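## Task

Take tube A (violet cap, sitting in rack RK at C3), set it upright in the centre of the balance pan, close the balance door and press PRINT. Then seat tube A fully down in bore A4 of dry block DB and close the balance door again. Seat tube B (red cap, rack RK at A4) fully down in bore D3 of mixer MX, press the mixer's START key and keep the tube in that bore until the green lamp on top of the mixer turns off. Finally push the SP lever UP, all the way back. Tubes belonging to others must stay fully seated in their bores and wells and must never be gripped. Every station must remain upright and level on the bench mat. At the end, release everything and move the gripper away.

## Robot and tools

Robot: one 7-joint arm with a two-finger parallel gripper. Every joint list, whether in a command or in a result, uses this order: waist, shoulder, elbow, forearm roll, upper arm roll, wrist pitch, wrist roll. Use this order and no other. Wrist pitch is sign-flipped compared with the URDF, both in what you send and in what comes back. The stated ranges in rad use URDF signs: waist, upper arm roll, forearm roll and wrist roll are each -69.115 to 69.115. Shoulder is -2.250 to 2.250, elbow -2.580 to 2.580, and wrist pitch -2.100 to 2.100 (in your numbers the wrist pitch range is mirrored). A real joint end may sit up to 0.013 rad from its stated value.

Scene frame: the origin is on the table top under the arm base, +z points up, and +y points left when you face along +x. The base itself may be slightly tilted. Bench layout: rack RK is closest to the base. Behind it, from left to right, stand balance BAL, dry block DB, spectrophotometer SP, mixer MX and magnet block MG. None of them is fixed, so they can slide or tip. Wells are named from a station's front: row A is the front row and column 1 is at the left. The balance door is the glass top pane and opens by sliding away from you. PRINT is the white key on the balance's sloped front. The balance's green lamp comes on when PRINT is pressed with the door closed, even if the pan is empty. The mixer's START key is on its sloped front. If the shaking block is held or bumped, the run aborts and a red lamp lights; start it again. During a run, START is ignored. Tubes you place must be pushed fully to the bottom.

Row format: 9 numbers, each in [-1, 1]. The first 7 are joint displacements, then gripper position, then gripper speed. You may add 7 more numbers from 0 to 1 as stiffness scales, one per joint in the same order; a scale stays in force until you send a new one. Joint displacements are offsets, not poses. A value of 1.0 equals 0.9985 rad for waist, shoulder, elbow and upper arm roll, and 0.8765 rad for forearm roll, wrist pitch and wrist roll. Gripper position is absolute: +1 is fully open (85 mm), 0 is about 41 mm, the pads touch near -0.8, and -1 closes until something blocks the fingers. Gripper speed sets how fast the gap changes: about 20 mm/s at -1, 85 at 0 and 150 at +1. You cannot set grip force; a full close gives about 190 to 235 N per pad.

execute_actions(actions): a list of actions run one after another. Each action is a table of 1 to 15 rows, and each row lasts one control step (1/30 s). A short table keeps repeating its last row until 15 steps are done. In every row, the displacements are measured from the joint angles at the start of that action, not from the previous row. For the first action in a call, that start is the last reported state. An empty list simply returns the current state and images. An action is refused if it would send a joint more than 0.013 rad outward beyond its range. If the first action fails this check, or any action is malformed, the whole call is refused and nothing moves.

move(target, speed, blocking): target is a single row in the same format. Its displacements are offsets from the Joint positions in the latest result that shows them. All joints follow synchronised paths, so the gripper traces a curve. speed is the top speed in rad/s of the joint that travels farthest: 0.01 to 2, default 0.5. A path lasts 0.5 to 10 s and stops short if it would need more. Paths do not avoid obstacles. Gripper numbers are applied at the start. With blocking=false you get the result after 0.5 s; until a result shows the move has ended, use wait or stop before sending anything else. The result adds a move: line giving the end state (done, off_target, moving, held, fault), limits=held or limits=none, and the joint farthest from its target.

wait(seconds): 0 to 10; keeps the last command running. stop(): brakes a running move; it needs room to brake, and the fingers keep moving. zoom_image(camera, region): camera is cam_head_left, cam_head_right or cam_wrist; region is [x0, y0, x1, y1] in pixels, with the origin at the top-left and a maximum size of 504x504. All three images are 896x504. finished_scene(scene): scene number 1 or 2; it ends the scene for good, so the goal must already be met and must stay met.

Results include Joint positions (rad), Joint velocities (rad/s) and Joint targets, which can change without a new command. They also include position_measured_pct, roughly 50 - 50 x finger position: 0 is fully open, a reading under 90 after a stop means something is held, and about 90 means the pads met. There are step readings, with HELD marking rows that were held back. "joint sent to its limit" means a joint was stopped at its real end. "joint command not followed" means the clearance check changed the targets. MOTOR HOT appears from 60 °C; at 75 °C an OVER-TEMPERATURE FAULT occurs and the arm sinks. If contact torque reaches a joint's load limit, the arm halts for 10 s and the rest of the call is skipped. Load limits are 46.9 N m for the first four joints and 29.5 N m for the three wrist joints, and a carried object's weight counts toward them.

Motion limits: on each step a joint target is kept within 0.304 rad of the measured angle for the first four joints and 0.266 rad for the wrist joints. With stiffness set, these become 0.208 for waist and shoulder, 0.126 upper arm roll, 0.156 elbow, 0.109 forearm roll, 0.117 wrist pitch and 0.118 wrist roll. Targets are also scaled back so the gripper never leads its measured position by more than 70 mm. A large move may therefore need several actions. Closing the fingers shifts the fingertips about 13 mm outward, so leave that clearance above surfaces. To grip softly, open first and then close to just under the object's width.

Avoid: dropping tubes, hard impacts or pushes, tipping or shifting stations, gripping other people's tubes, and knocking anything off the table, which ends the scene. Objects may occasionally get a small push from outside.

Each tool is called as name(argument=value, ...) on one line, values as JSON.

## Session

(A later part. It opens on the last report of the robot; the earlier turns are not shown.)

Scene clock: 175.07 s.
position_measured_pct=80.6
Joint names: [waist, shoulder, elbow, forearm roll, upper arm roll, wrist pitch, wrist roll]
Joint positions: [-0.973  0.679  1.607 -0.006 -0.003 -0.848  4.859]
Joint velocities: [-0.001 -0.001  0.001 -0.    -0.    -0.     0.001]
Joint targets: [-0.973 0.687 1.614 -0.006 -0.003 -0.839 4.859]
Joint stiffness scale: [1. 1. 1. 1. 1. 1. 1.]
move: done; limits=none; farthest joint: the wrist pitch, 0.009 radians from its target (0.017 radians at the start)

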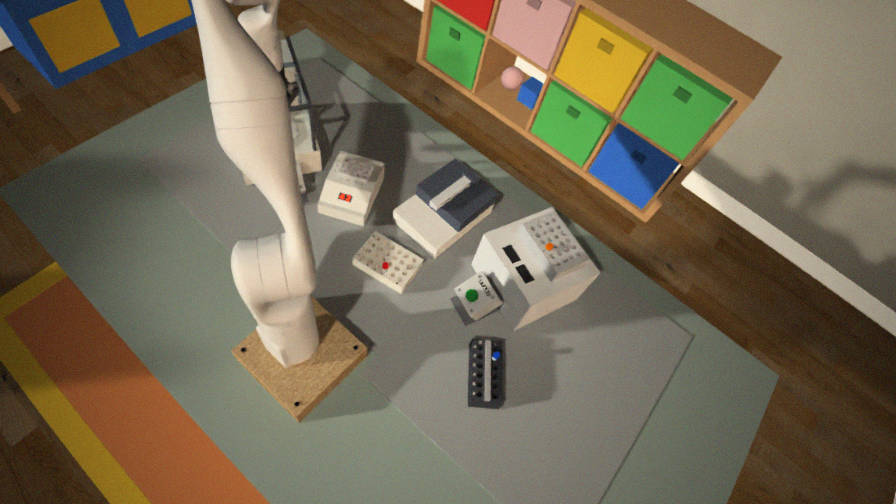

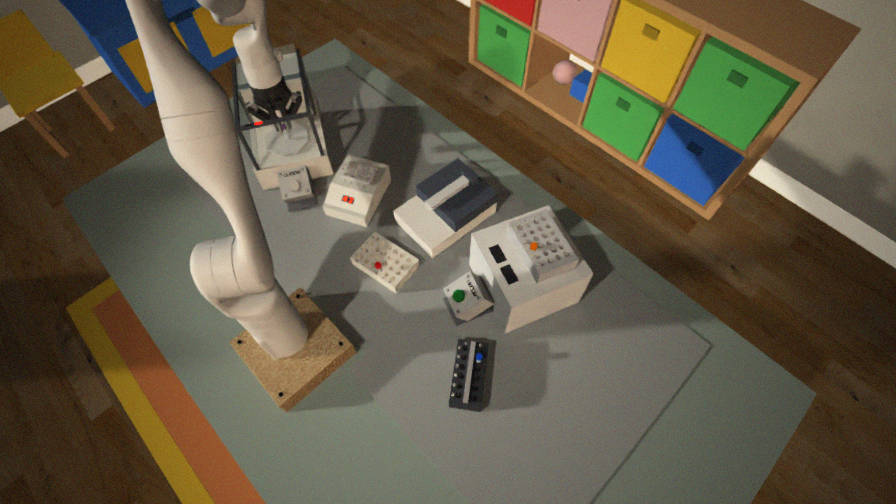

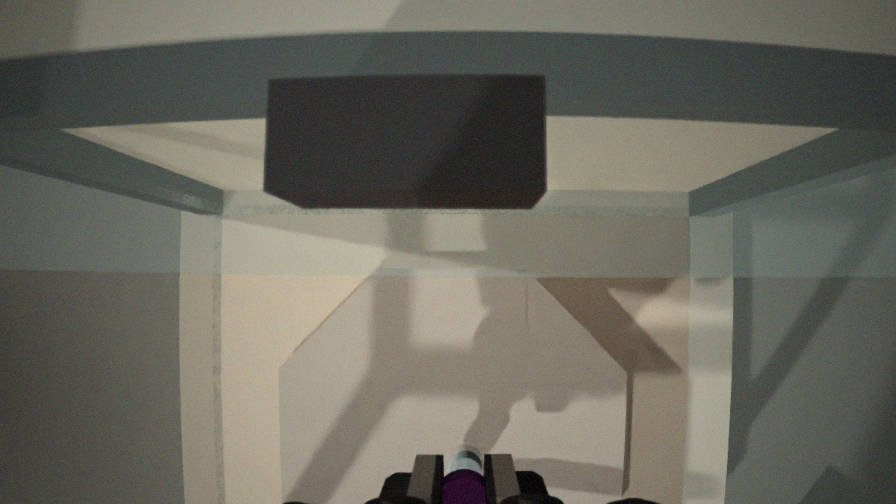

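move(target=[0,-0.002,0,0,0,0,0,-0.35,-0.7])

move(target=[0,-0.186,-0.205,0,0,-0.455,0,-0.35,0], speed=0.25)

Scene clock: 178.97 s.
position_measured_pct=67.5
Joint names: [waist, shoulder, elbow, forearm roll, upper arm roll, wrist pitch, wrist roll]
Joint positions: [-0.973  0.678  1.607 -0.006 -0.003 -0.848  4.859]
Joint velocities: [ 0.001 -0.    -0.     0.     0.     0.     0.   ]
Joint targets: [-0.973 0.677 1.607 -0.006 -0.003 -0.848 4.859]
Joint stiffness scale: [1. 1. 1. 1. 1. 1. 1.]
move: done; limits=none; farthest joint: the shoulder, 0.001 radians from its target (0.002 radians at the start)

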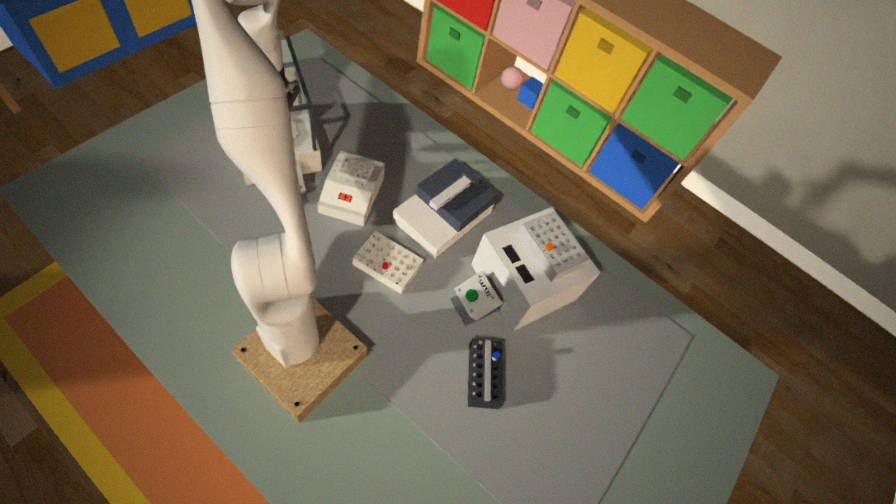

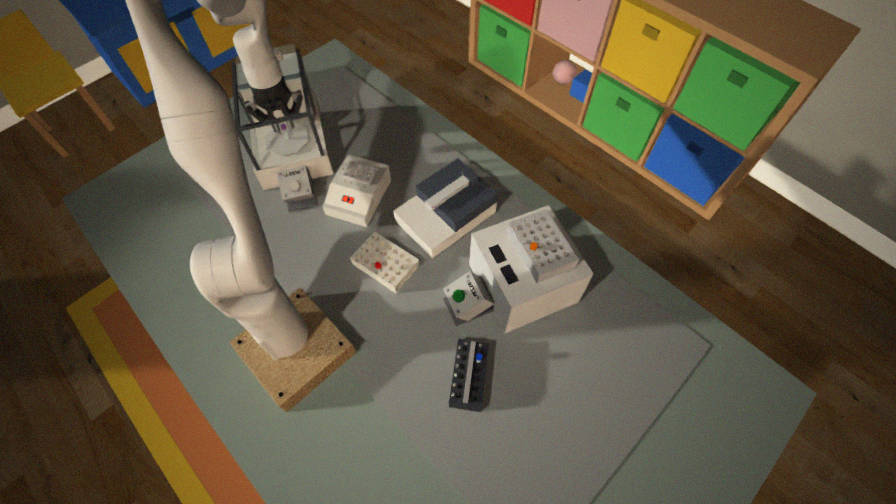

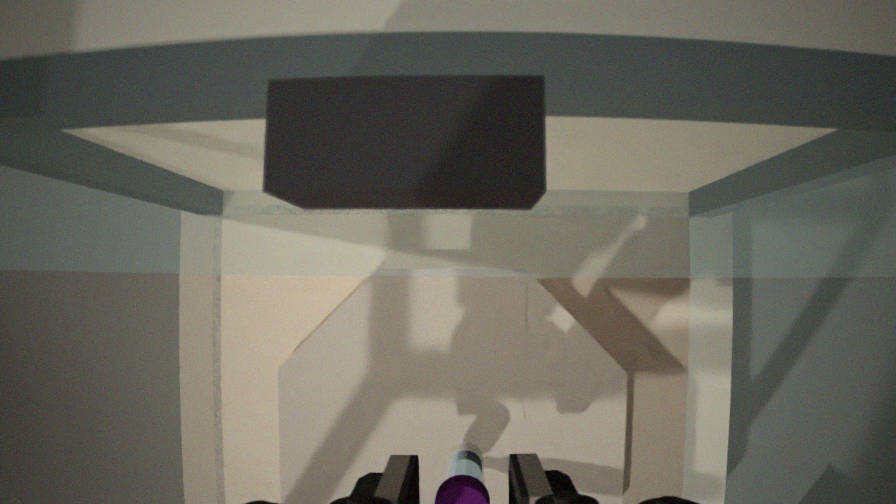

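Scene clock: 181.00 s.
position_measured_pct=67.5
Joint names: [waist, shoulder, elbow, forearm roll, upper arm roll, wrist pitch, wrist roll]
Joint positions: [-0.973  0.495  1.407 -0.006 -0.003 -1.242  4.859]
Joint velocities: [ 0.    -0.002 -0.     0.    -0.    -0.    -0.   ]
Joint targets: [-0.973 0.492 1.402 -0.006 -0.003 -1.247 4.859]
Joint stiffness scale: [1. 1. 1. 1. 1. 1. 1.]
move: done; limits=none; farthest joint: the wrist pitch, 0.005 radians from its target (0.398 radians at the start)

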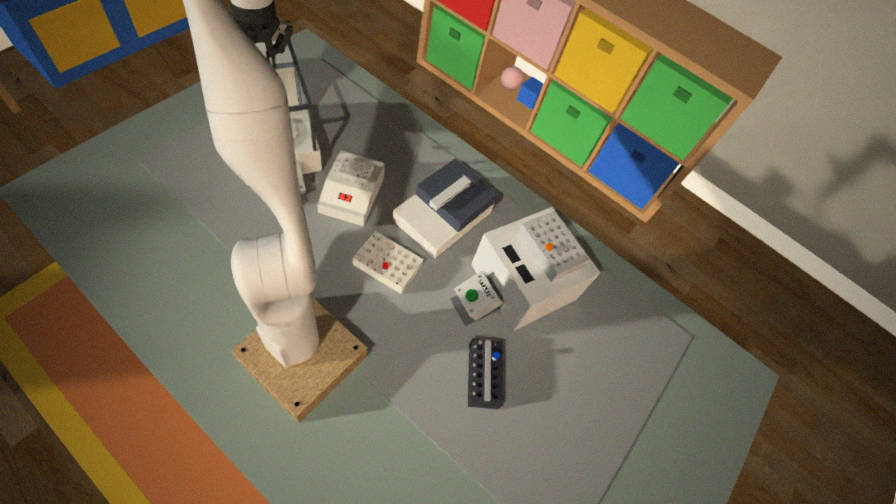

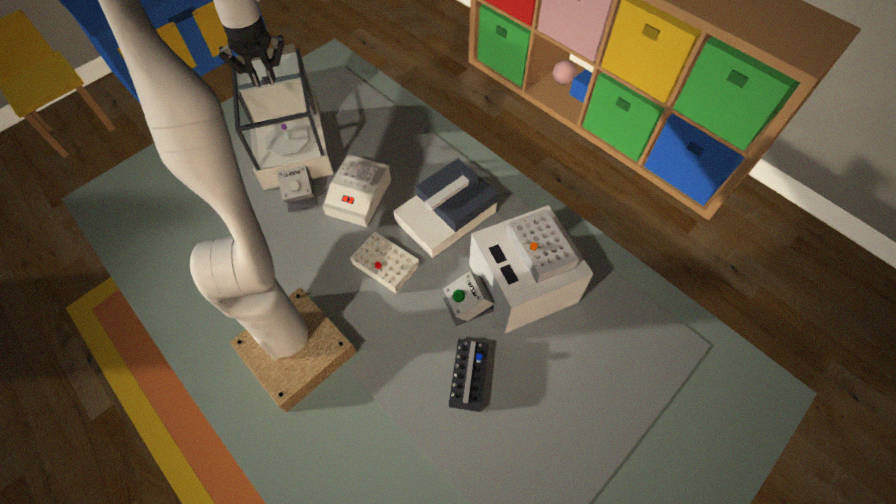

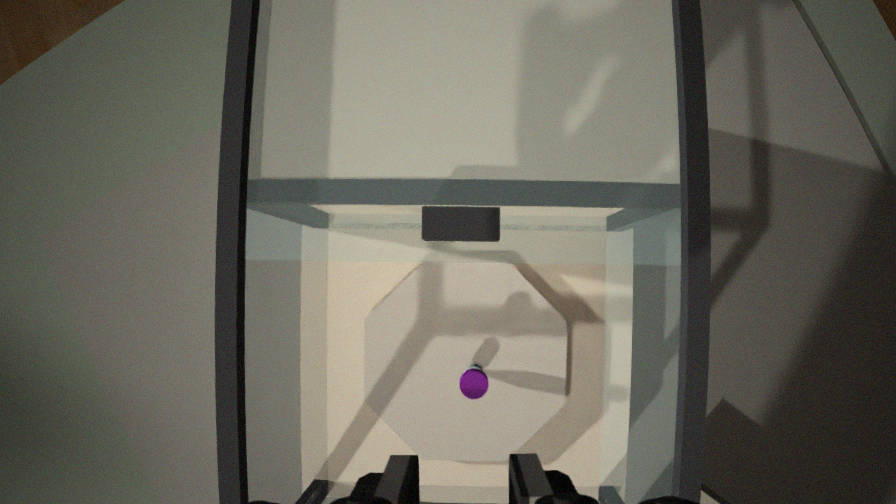

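move(target=[-0.03,0.26,-0.413,0,0,-0.174,-0.04,-0.6,0], speed=0.4)

move(target=[0,0.019,0.061,0,0,0.09,0,-0.6,0], speed=0.1)

move(target=[0.038,-0.31,0.568,0,0,0.297,0.04,-0.6,0], speed=0.2)

Scene clock: 192.83 s.
position_measured_pct=80.2
Joint names: [waist, shoulder, elbow, forearm roll, upper arm roll, wrist pitch, wrist roll]
Joint positions: [-1.     0.752  0.999 -0.006 -0.003 -1.389  4.833]
Joint velocities: [ 0.     0.003 -0.001  0.    -0.     0.001 -0.001]
Joint targets: [-1.003 0.754 0.994 -0.006 -0.003 -1.394 4.824]
Joint stiffness scale: [1. 1. 1. 1. 1. 1. 1.]
move: done; limits=none; farthest joint: the wrist roll, 0.009 radians from its target (0.035 radians at the start)

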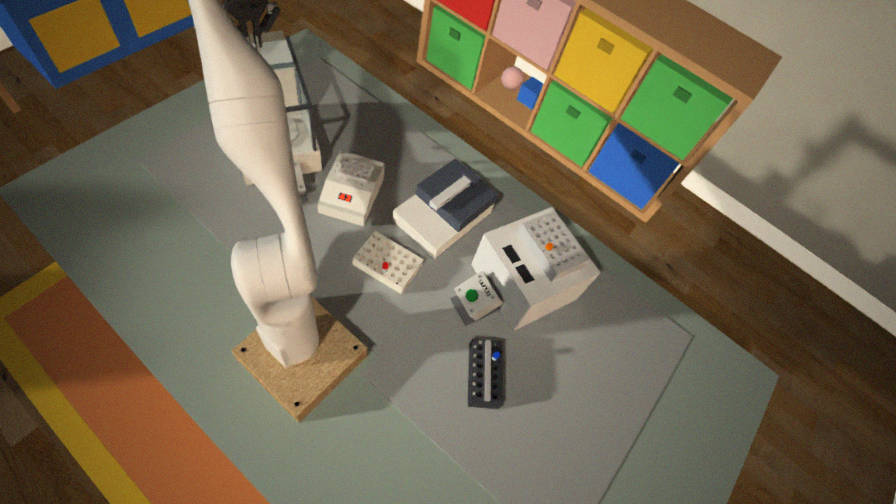

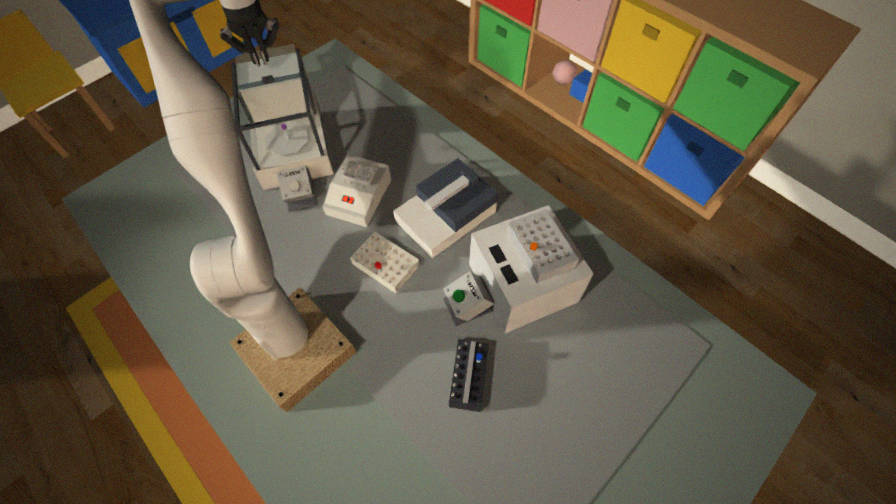

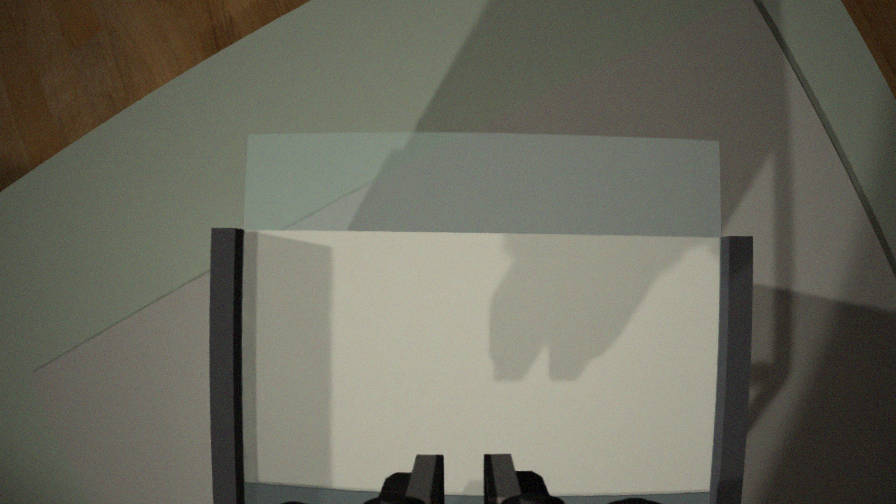

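Scene clock: 193.97 s.
position_measured_pct=80.2
Joint names: [waist, shoulder, elbow, forearm roll, upper arm roll, wrist pitch, wrist roll]
Joint positions: [-1.     0.769  1.055 -0.006 -0.003 -1.316  4.833]
Joint velocities: [ 0.001  0.001  0.001 -0.     0.     0.001  0.   ]
Joint targets: [-1.000 0.771 1.060 -0.006 -0.003 -1.310 4.833]
Joint stiffness scale: [1. 1. 1. 1. 1. 1. 1.]
move: done; limits=none; farthest joint: the elbow, 0.005 radians from its target (0.061 radians at the start)

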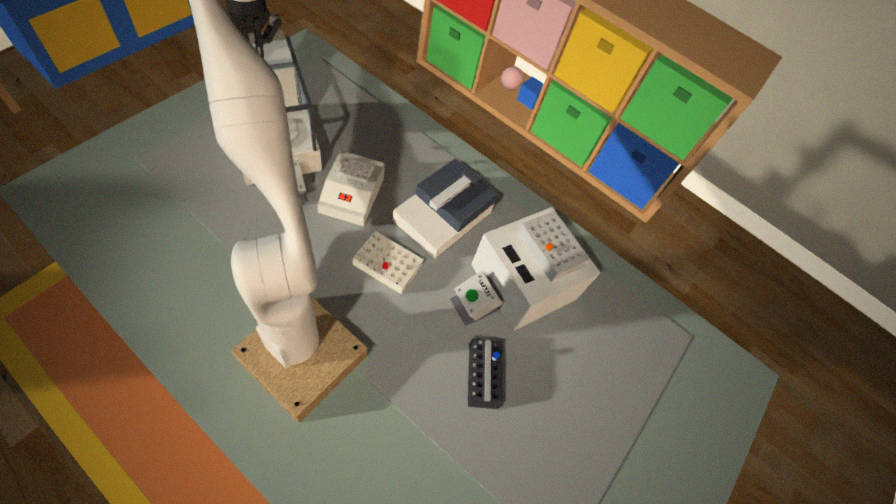

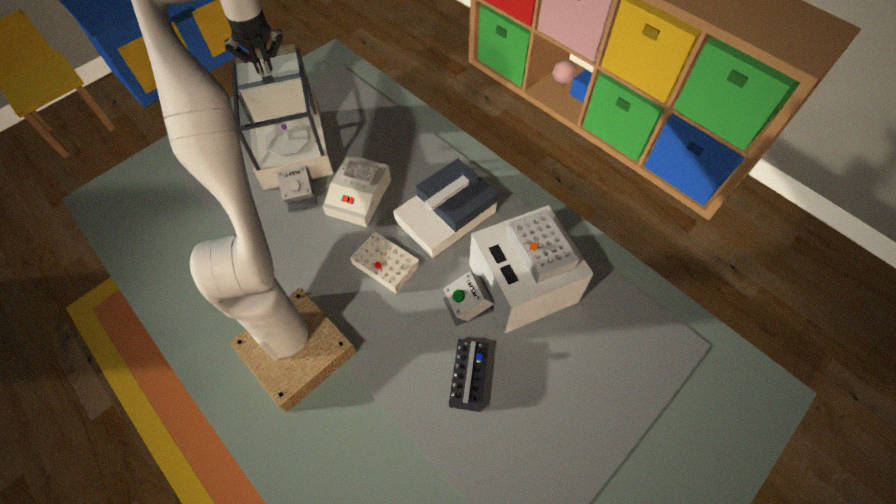

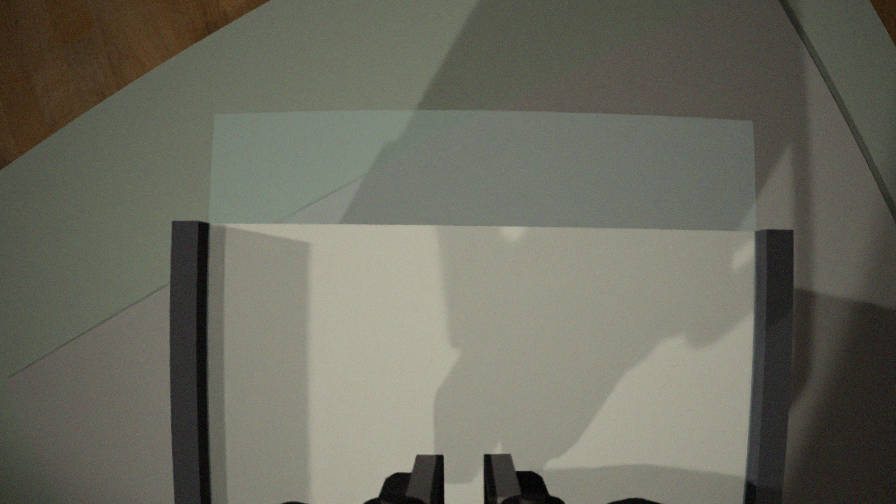

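Scene clock: 197.27 s.
position_measured_pct=80.2
Joint names: [waist, shoulder, elbow, forearm roll, upper arm roll, wrist pitch, wrist roll]
Joint positions: [-0.965  0.462  1.616 -0.006 -0.003 -1.056  4.859]
Joint velocities: [ 0.001 -0.002  0.001  0.001  0.    -0.     0.001]
Joint targets: [-0.962 0.459 1.622 -0.006 -0.003 -1.055 4.868]
Joint stiffness scale: [1. 1. 1. 1. 1. 1. 1.]
move: done; limits=none; farthest joint: the wrist roll, 0.009 radians from its target (0.035 radians at the start)

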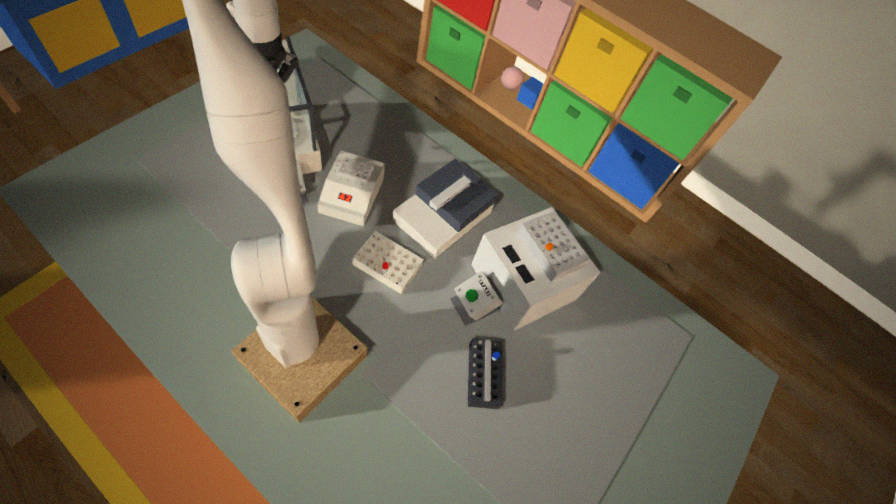

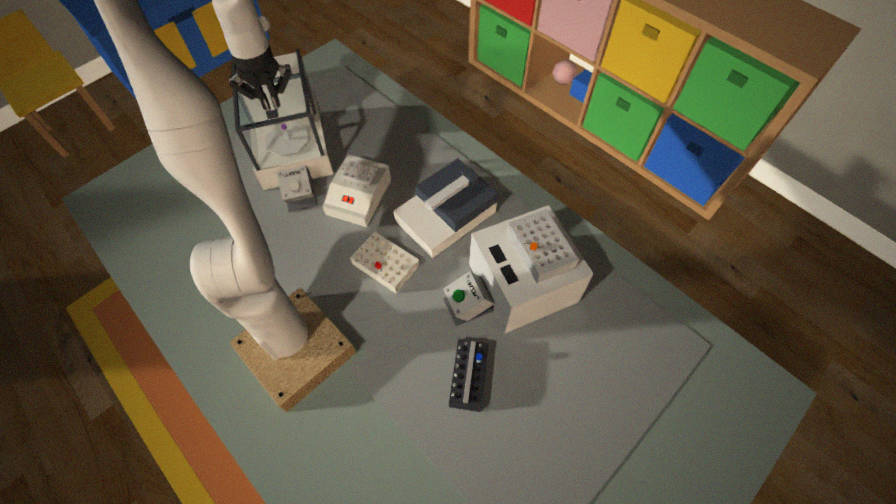

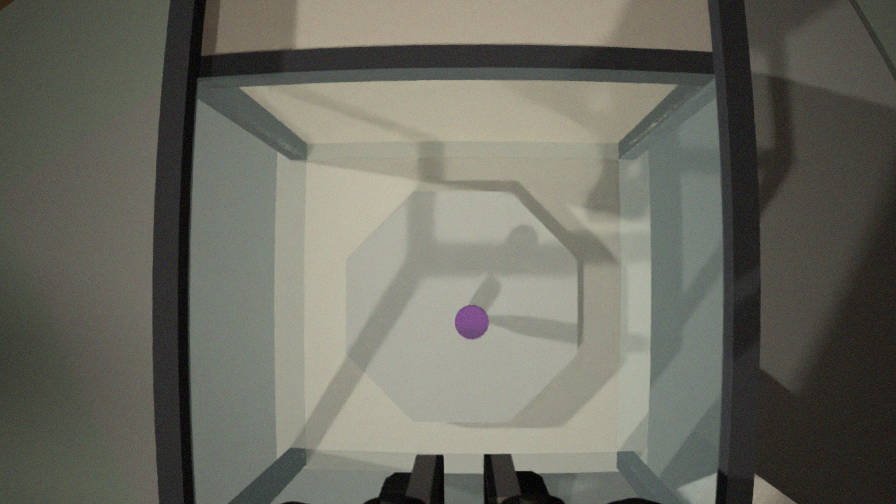

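move(target=[0,-0.011,0.018,0,0,0.01,0,-0.6,0], speed=0.05)

move(target=[0,-0.03,-0.08,0,0,-0.12,0,-1,0], speed=0.2)

move(target=[0.028,-0.22,0.355,0,0,0.15,0,-1,0], speed=0.4)

Scene clock: 208.57 s.
position_measured_pct=80.2
Joint names: [waist, shoulder, elbow, forearm roll, upper arm roll, wrist pitch, wrist roll]
Joint positions: [-0.965  0.453  1.625 -0.006 -0.003 -1.045  4.859]
Joint velocities: [-0.002 -0.002  0.001 -0.     0.001  0.001  0.   ]
Joint targets: [-0.965 0.451 1.634 -0.006 -0.003 -1.048 4.859]
Joint stiffness scale: [1. 1. 1. 1. 1. 1. 1.]
move: done; limits=none; farthest joint: the elbow, 0.009 radians from its target (0.018 radians at the start)

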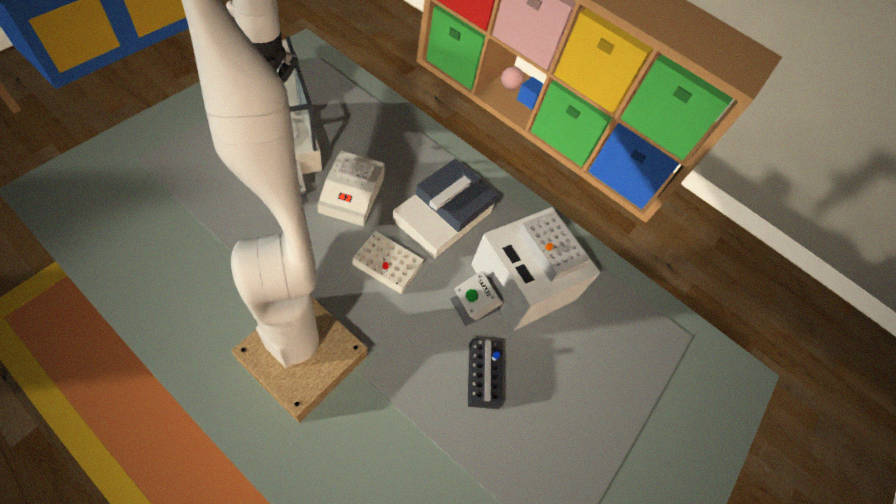

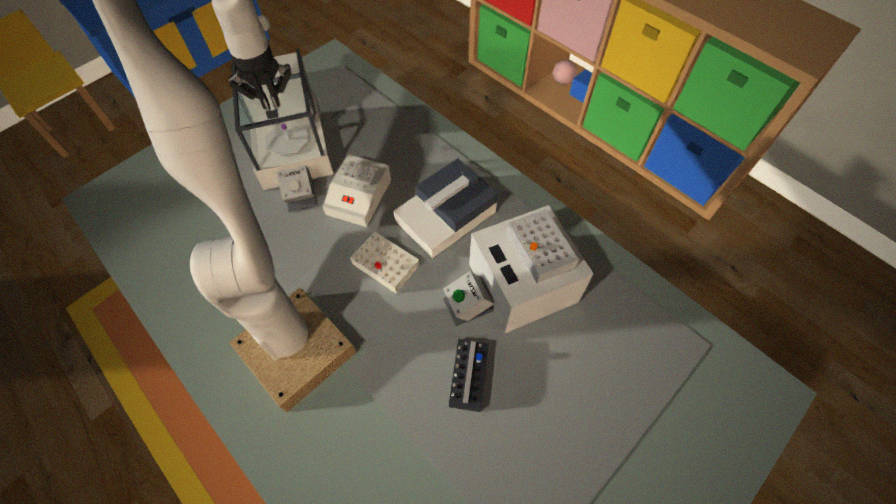

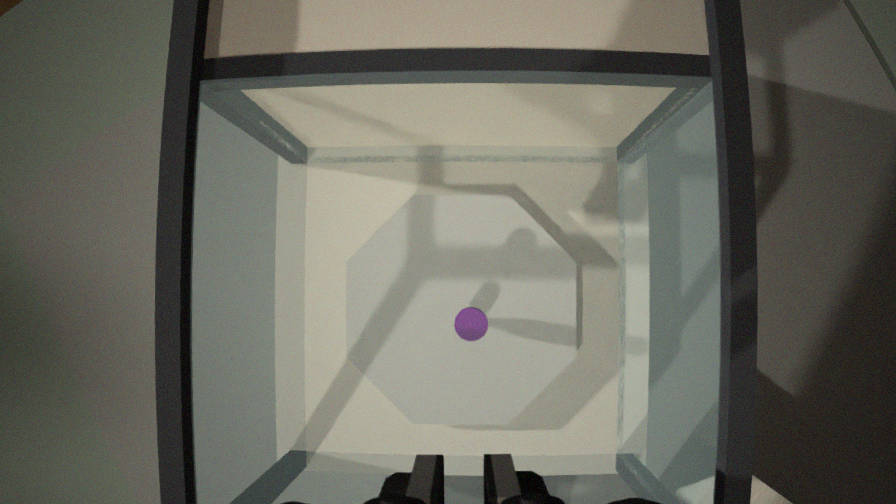

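Scene clock: 209.47 s.
position_measured_pct=91.7
Joint names: [waist, shoulder, elbow, forearm roll, upper arm roll, wrist pitch, wrist roll]
Joint positions: [-0.965  0.426  1.55  -0.006 -0.003 -1.145  4.859]
Joint velocities: [ 0.001 -0.002 -0.001 -0.    -0.    -0.001  0.   ]
Joint targets: [-0.965 0.424 1.545 -0.006 -0.003 -1.151 4.859]
Joint stiffness scale: [1. 1. 1. 1. 1. 1. 1.]
move: done; limits=none; farthest joint: the elbow, 0.005 radians from its target (0.080 radians at the start)

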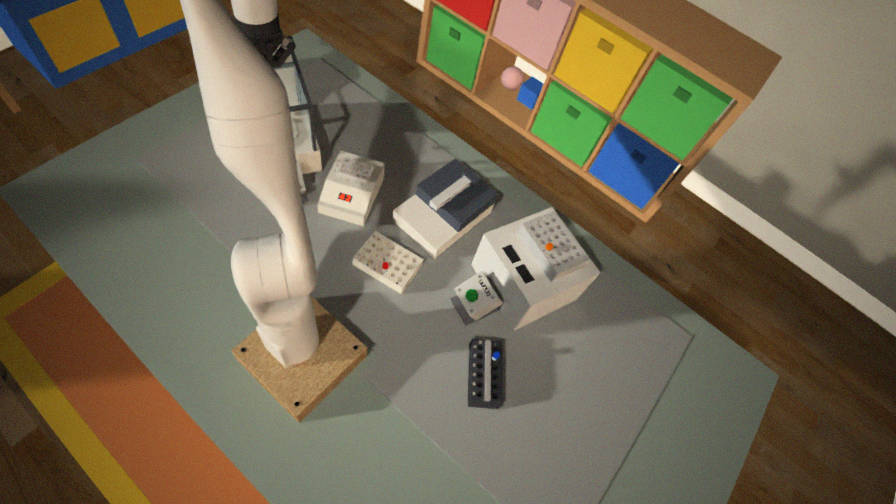

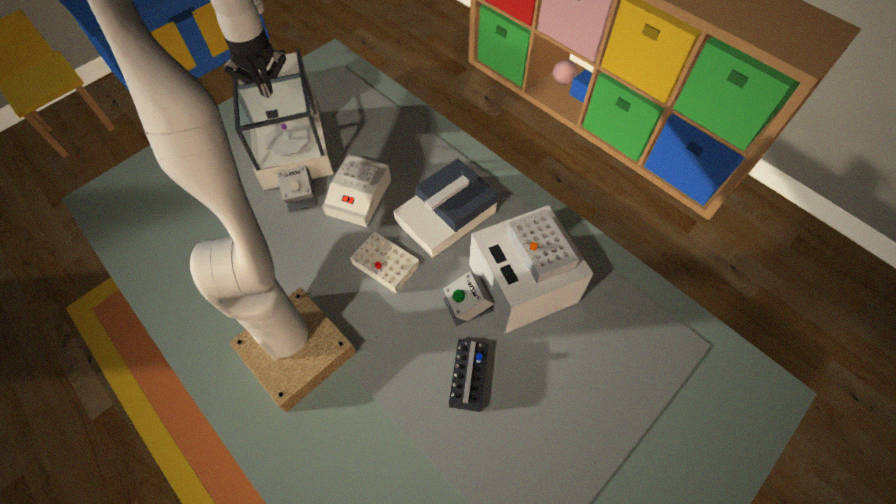

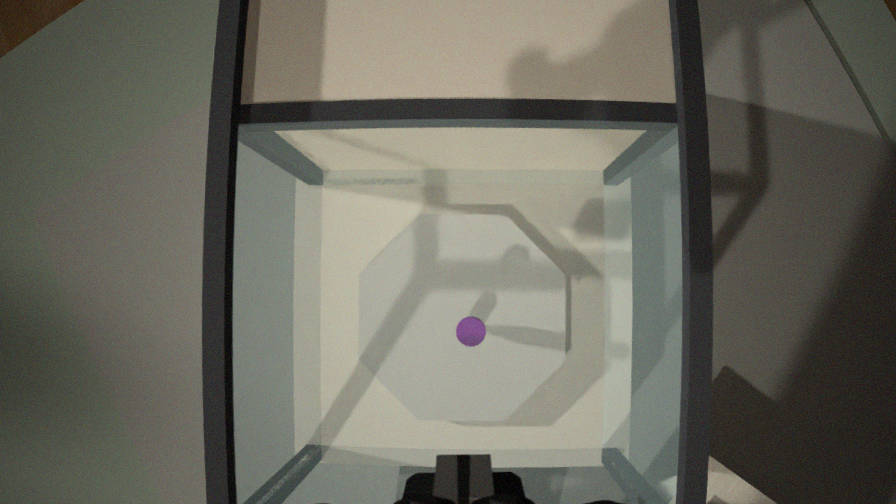

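Scene clock: 210.90 s.
position_measured_pct=91.7
Joint names: [waist, shoulder, elbow, forearm roll, upper arm roll, wrist pitch, wrist roll]
Joint positions: [-0.94   0.209  1.9   -0.006 -0.003 -1.019  4.859]
Joint velocities: [ 0.    -0.002 -0.    -0.    -0.     0.    -0.   ]
Joint targets: [-0.937 0.206 1.905 -0.006 -0.003 -1.014 4.859]
Joint stiffness scale: [1. 1. 1. 1. 1. 1. 1.]
move: done; limits=none; farthest joint: the wrist pitch, 0.006 radians from its target (0.132 radians at the start)

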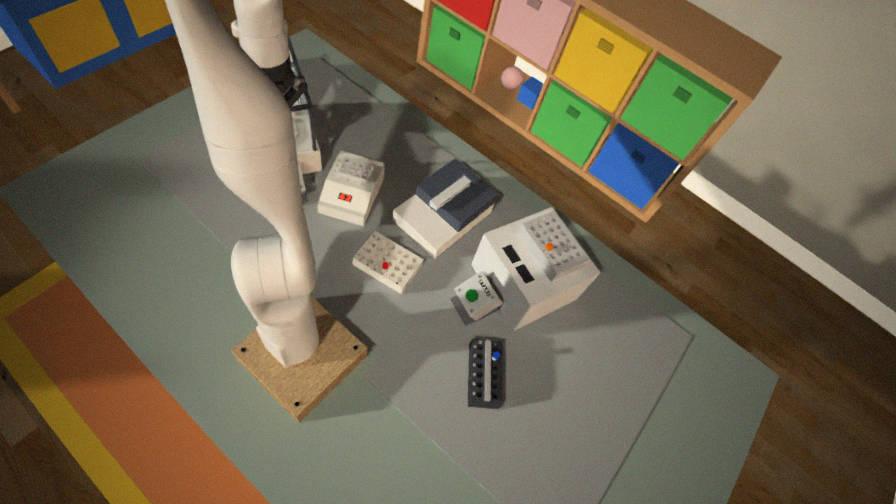

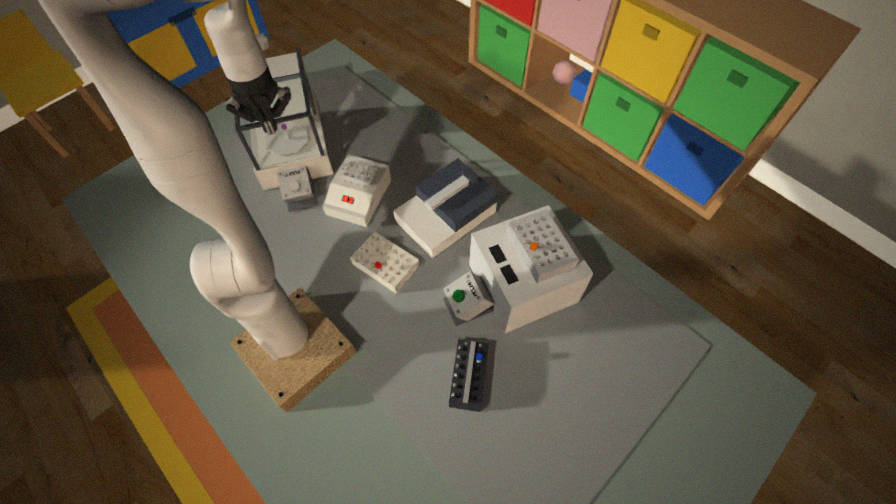

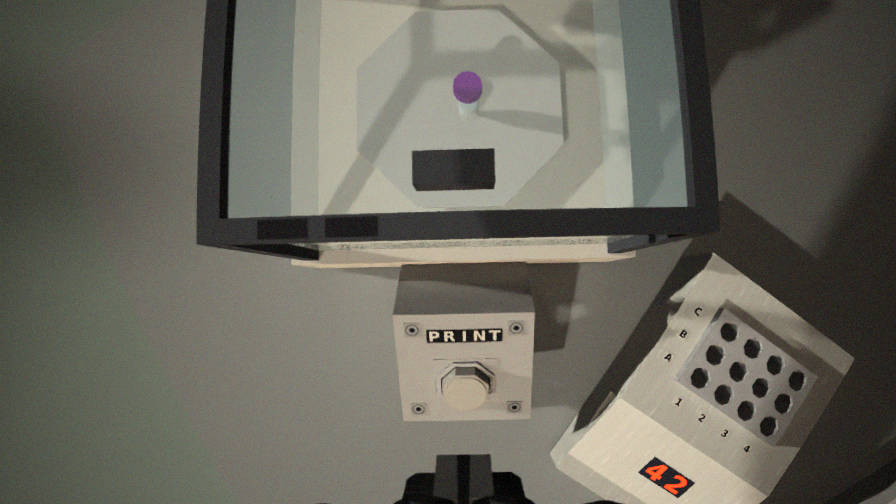

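move(target=[0,0.145,0.327,0,0,0.658,0,-1,0], speed=0.3)

zoom_image(camera="cam_head_right", region=[230,100,360,220])

Scene clock: 217.63 s.
position_measured_pct=91.7
Joint names: [waist, shoulder, elbow, forearm roll, upper arm roll, wrist pitch, wrist roll]
Joint positions: [-0.94   0.351  2.221 -0.006 -0.003 -0.448  4.859]
Joint velocities: [ 0.     0.004  0.001 -0.001  0.     0.001  0.   ]
Joint targets: [-0.940 0.353 2.226 -0.006 -0.003 -0.442 4.859]
Joint stiffness scale: [1. 1. 1. 1. 1. 1. 1.]
move: done; limits=none; farthest joint: the wrist pitch, 0.006 radians from its target (0.577 radians at the start)

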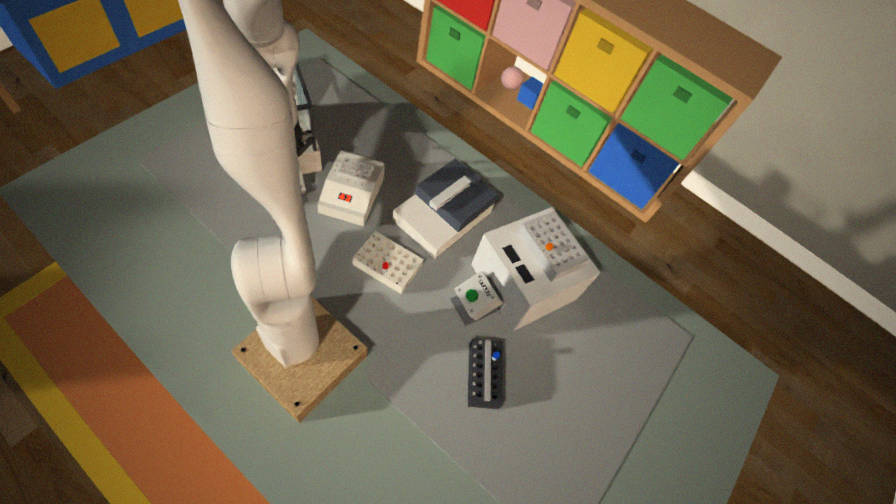

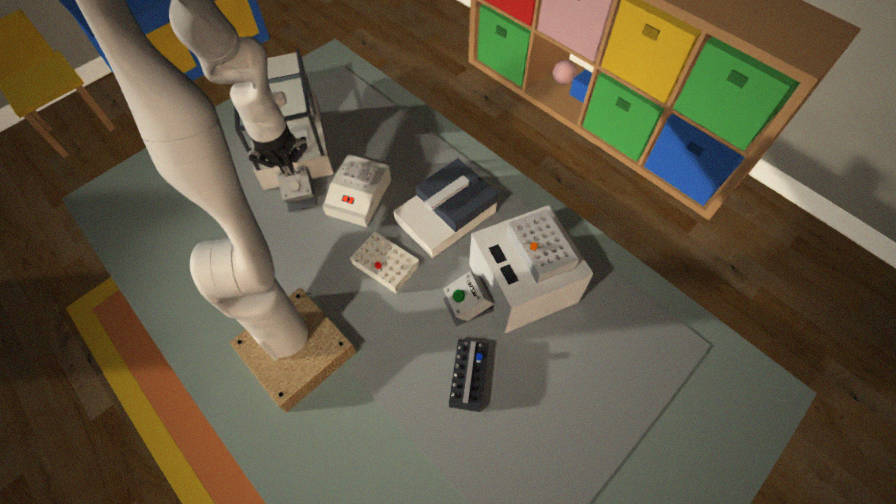

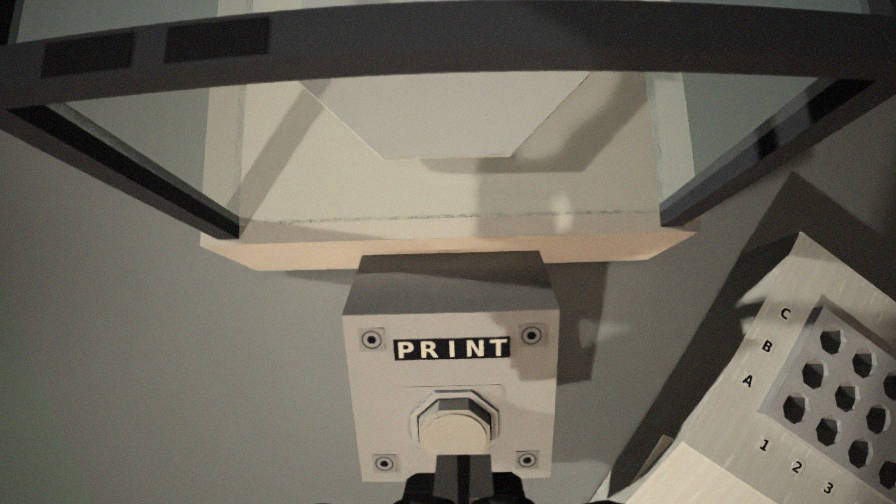

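Region (230, 100, 360, 220) of cam_head_right's 896x504 image, scaled by 3.877, with more detail than that image has; it fills the top 465 rows of this view, and the rest is white.

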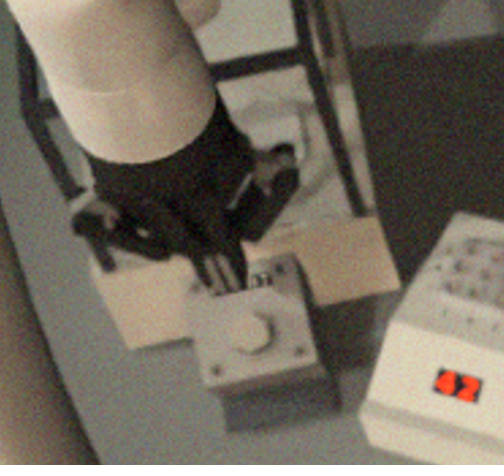

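move(target=[-0.015,0.151,0.039,0,0,0.214,0,-1,0], speed=0.08)

Scene clock: 223.17 s.
position_measured_pct=91.7
Joint names: [waist, shoulder, elbow, forearm roll, upper arm roll, wrist pitch, wrist roll]
Joint positions: [-0.952  0.498  2.255 -0.006 -0.003 -0.265  4.859]
Joint velocities: [-0.001  0.003 -0.     0.    -0.     0.001  0.   ]
Joint targets: [-0.955 0.502 2.260 -0.006 -0.003 -0.260 4.859]
Joint stiffness scale: [1. 1. 1. 1. 1. 1. 1.]
move: done; limits=none; farthest joint: the elbow, 0.005 radians from its target (0.039 radians at the start)

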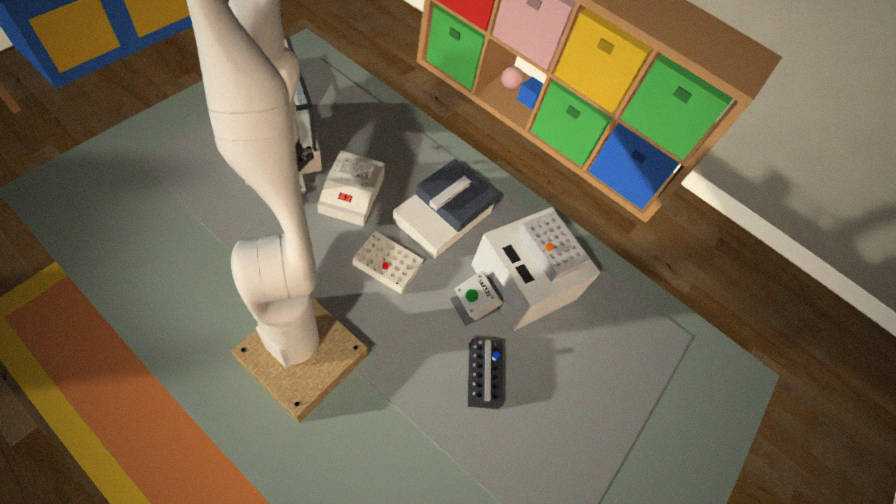

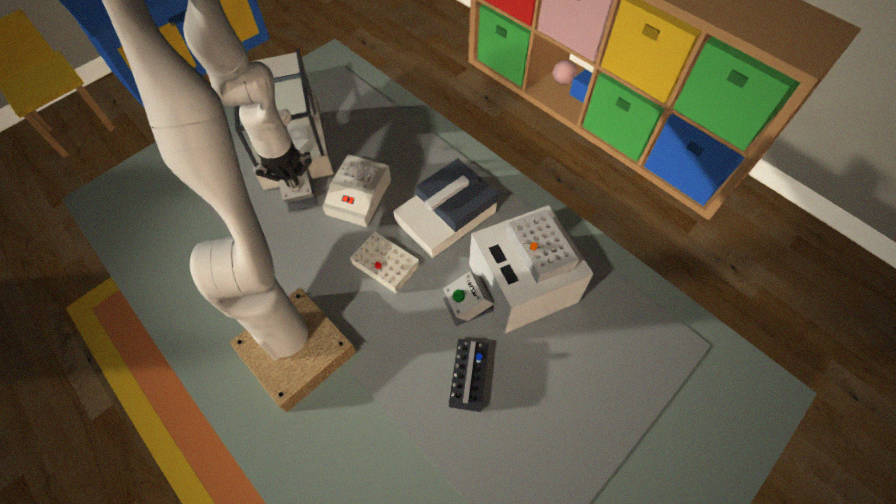

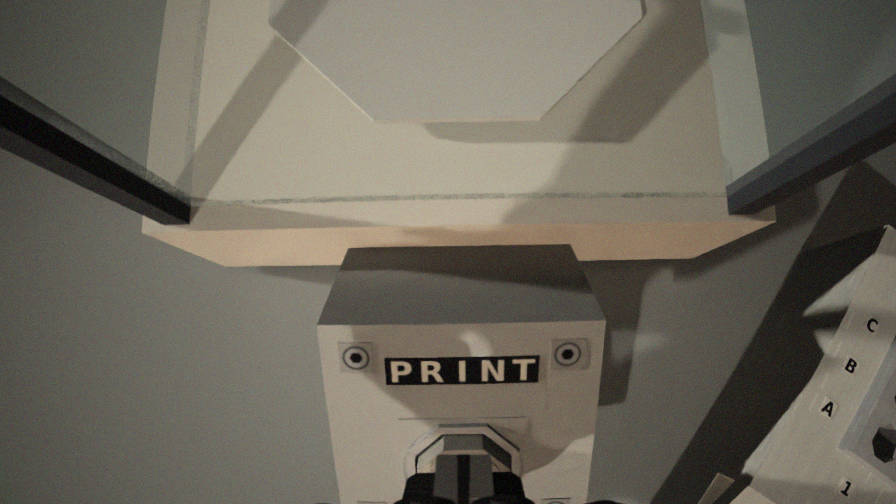

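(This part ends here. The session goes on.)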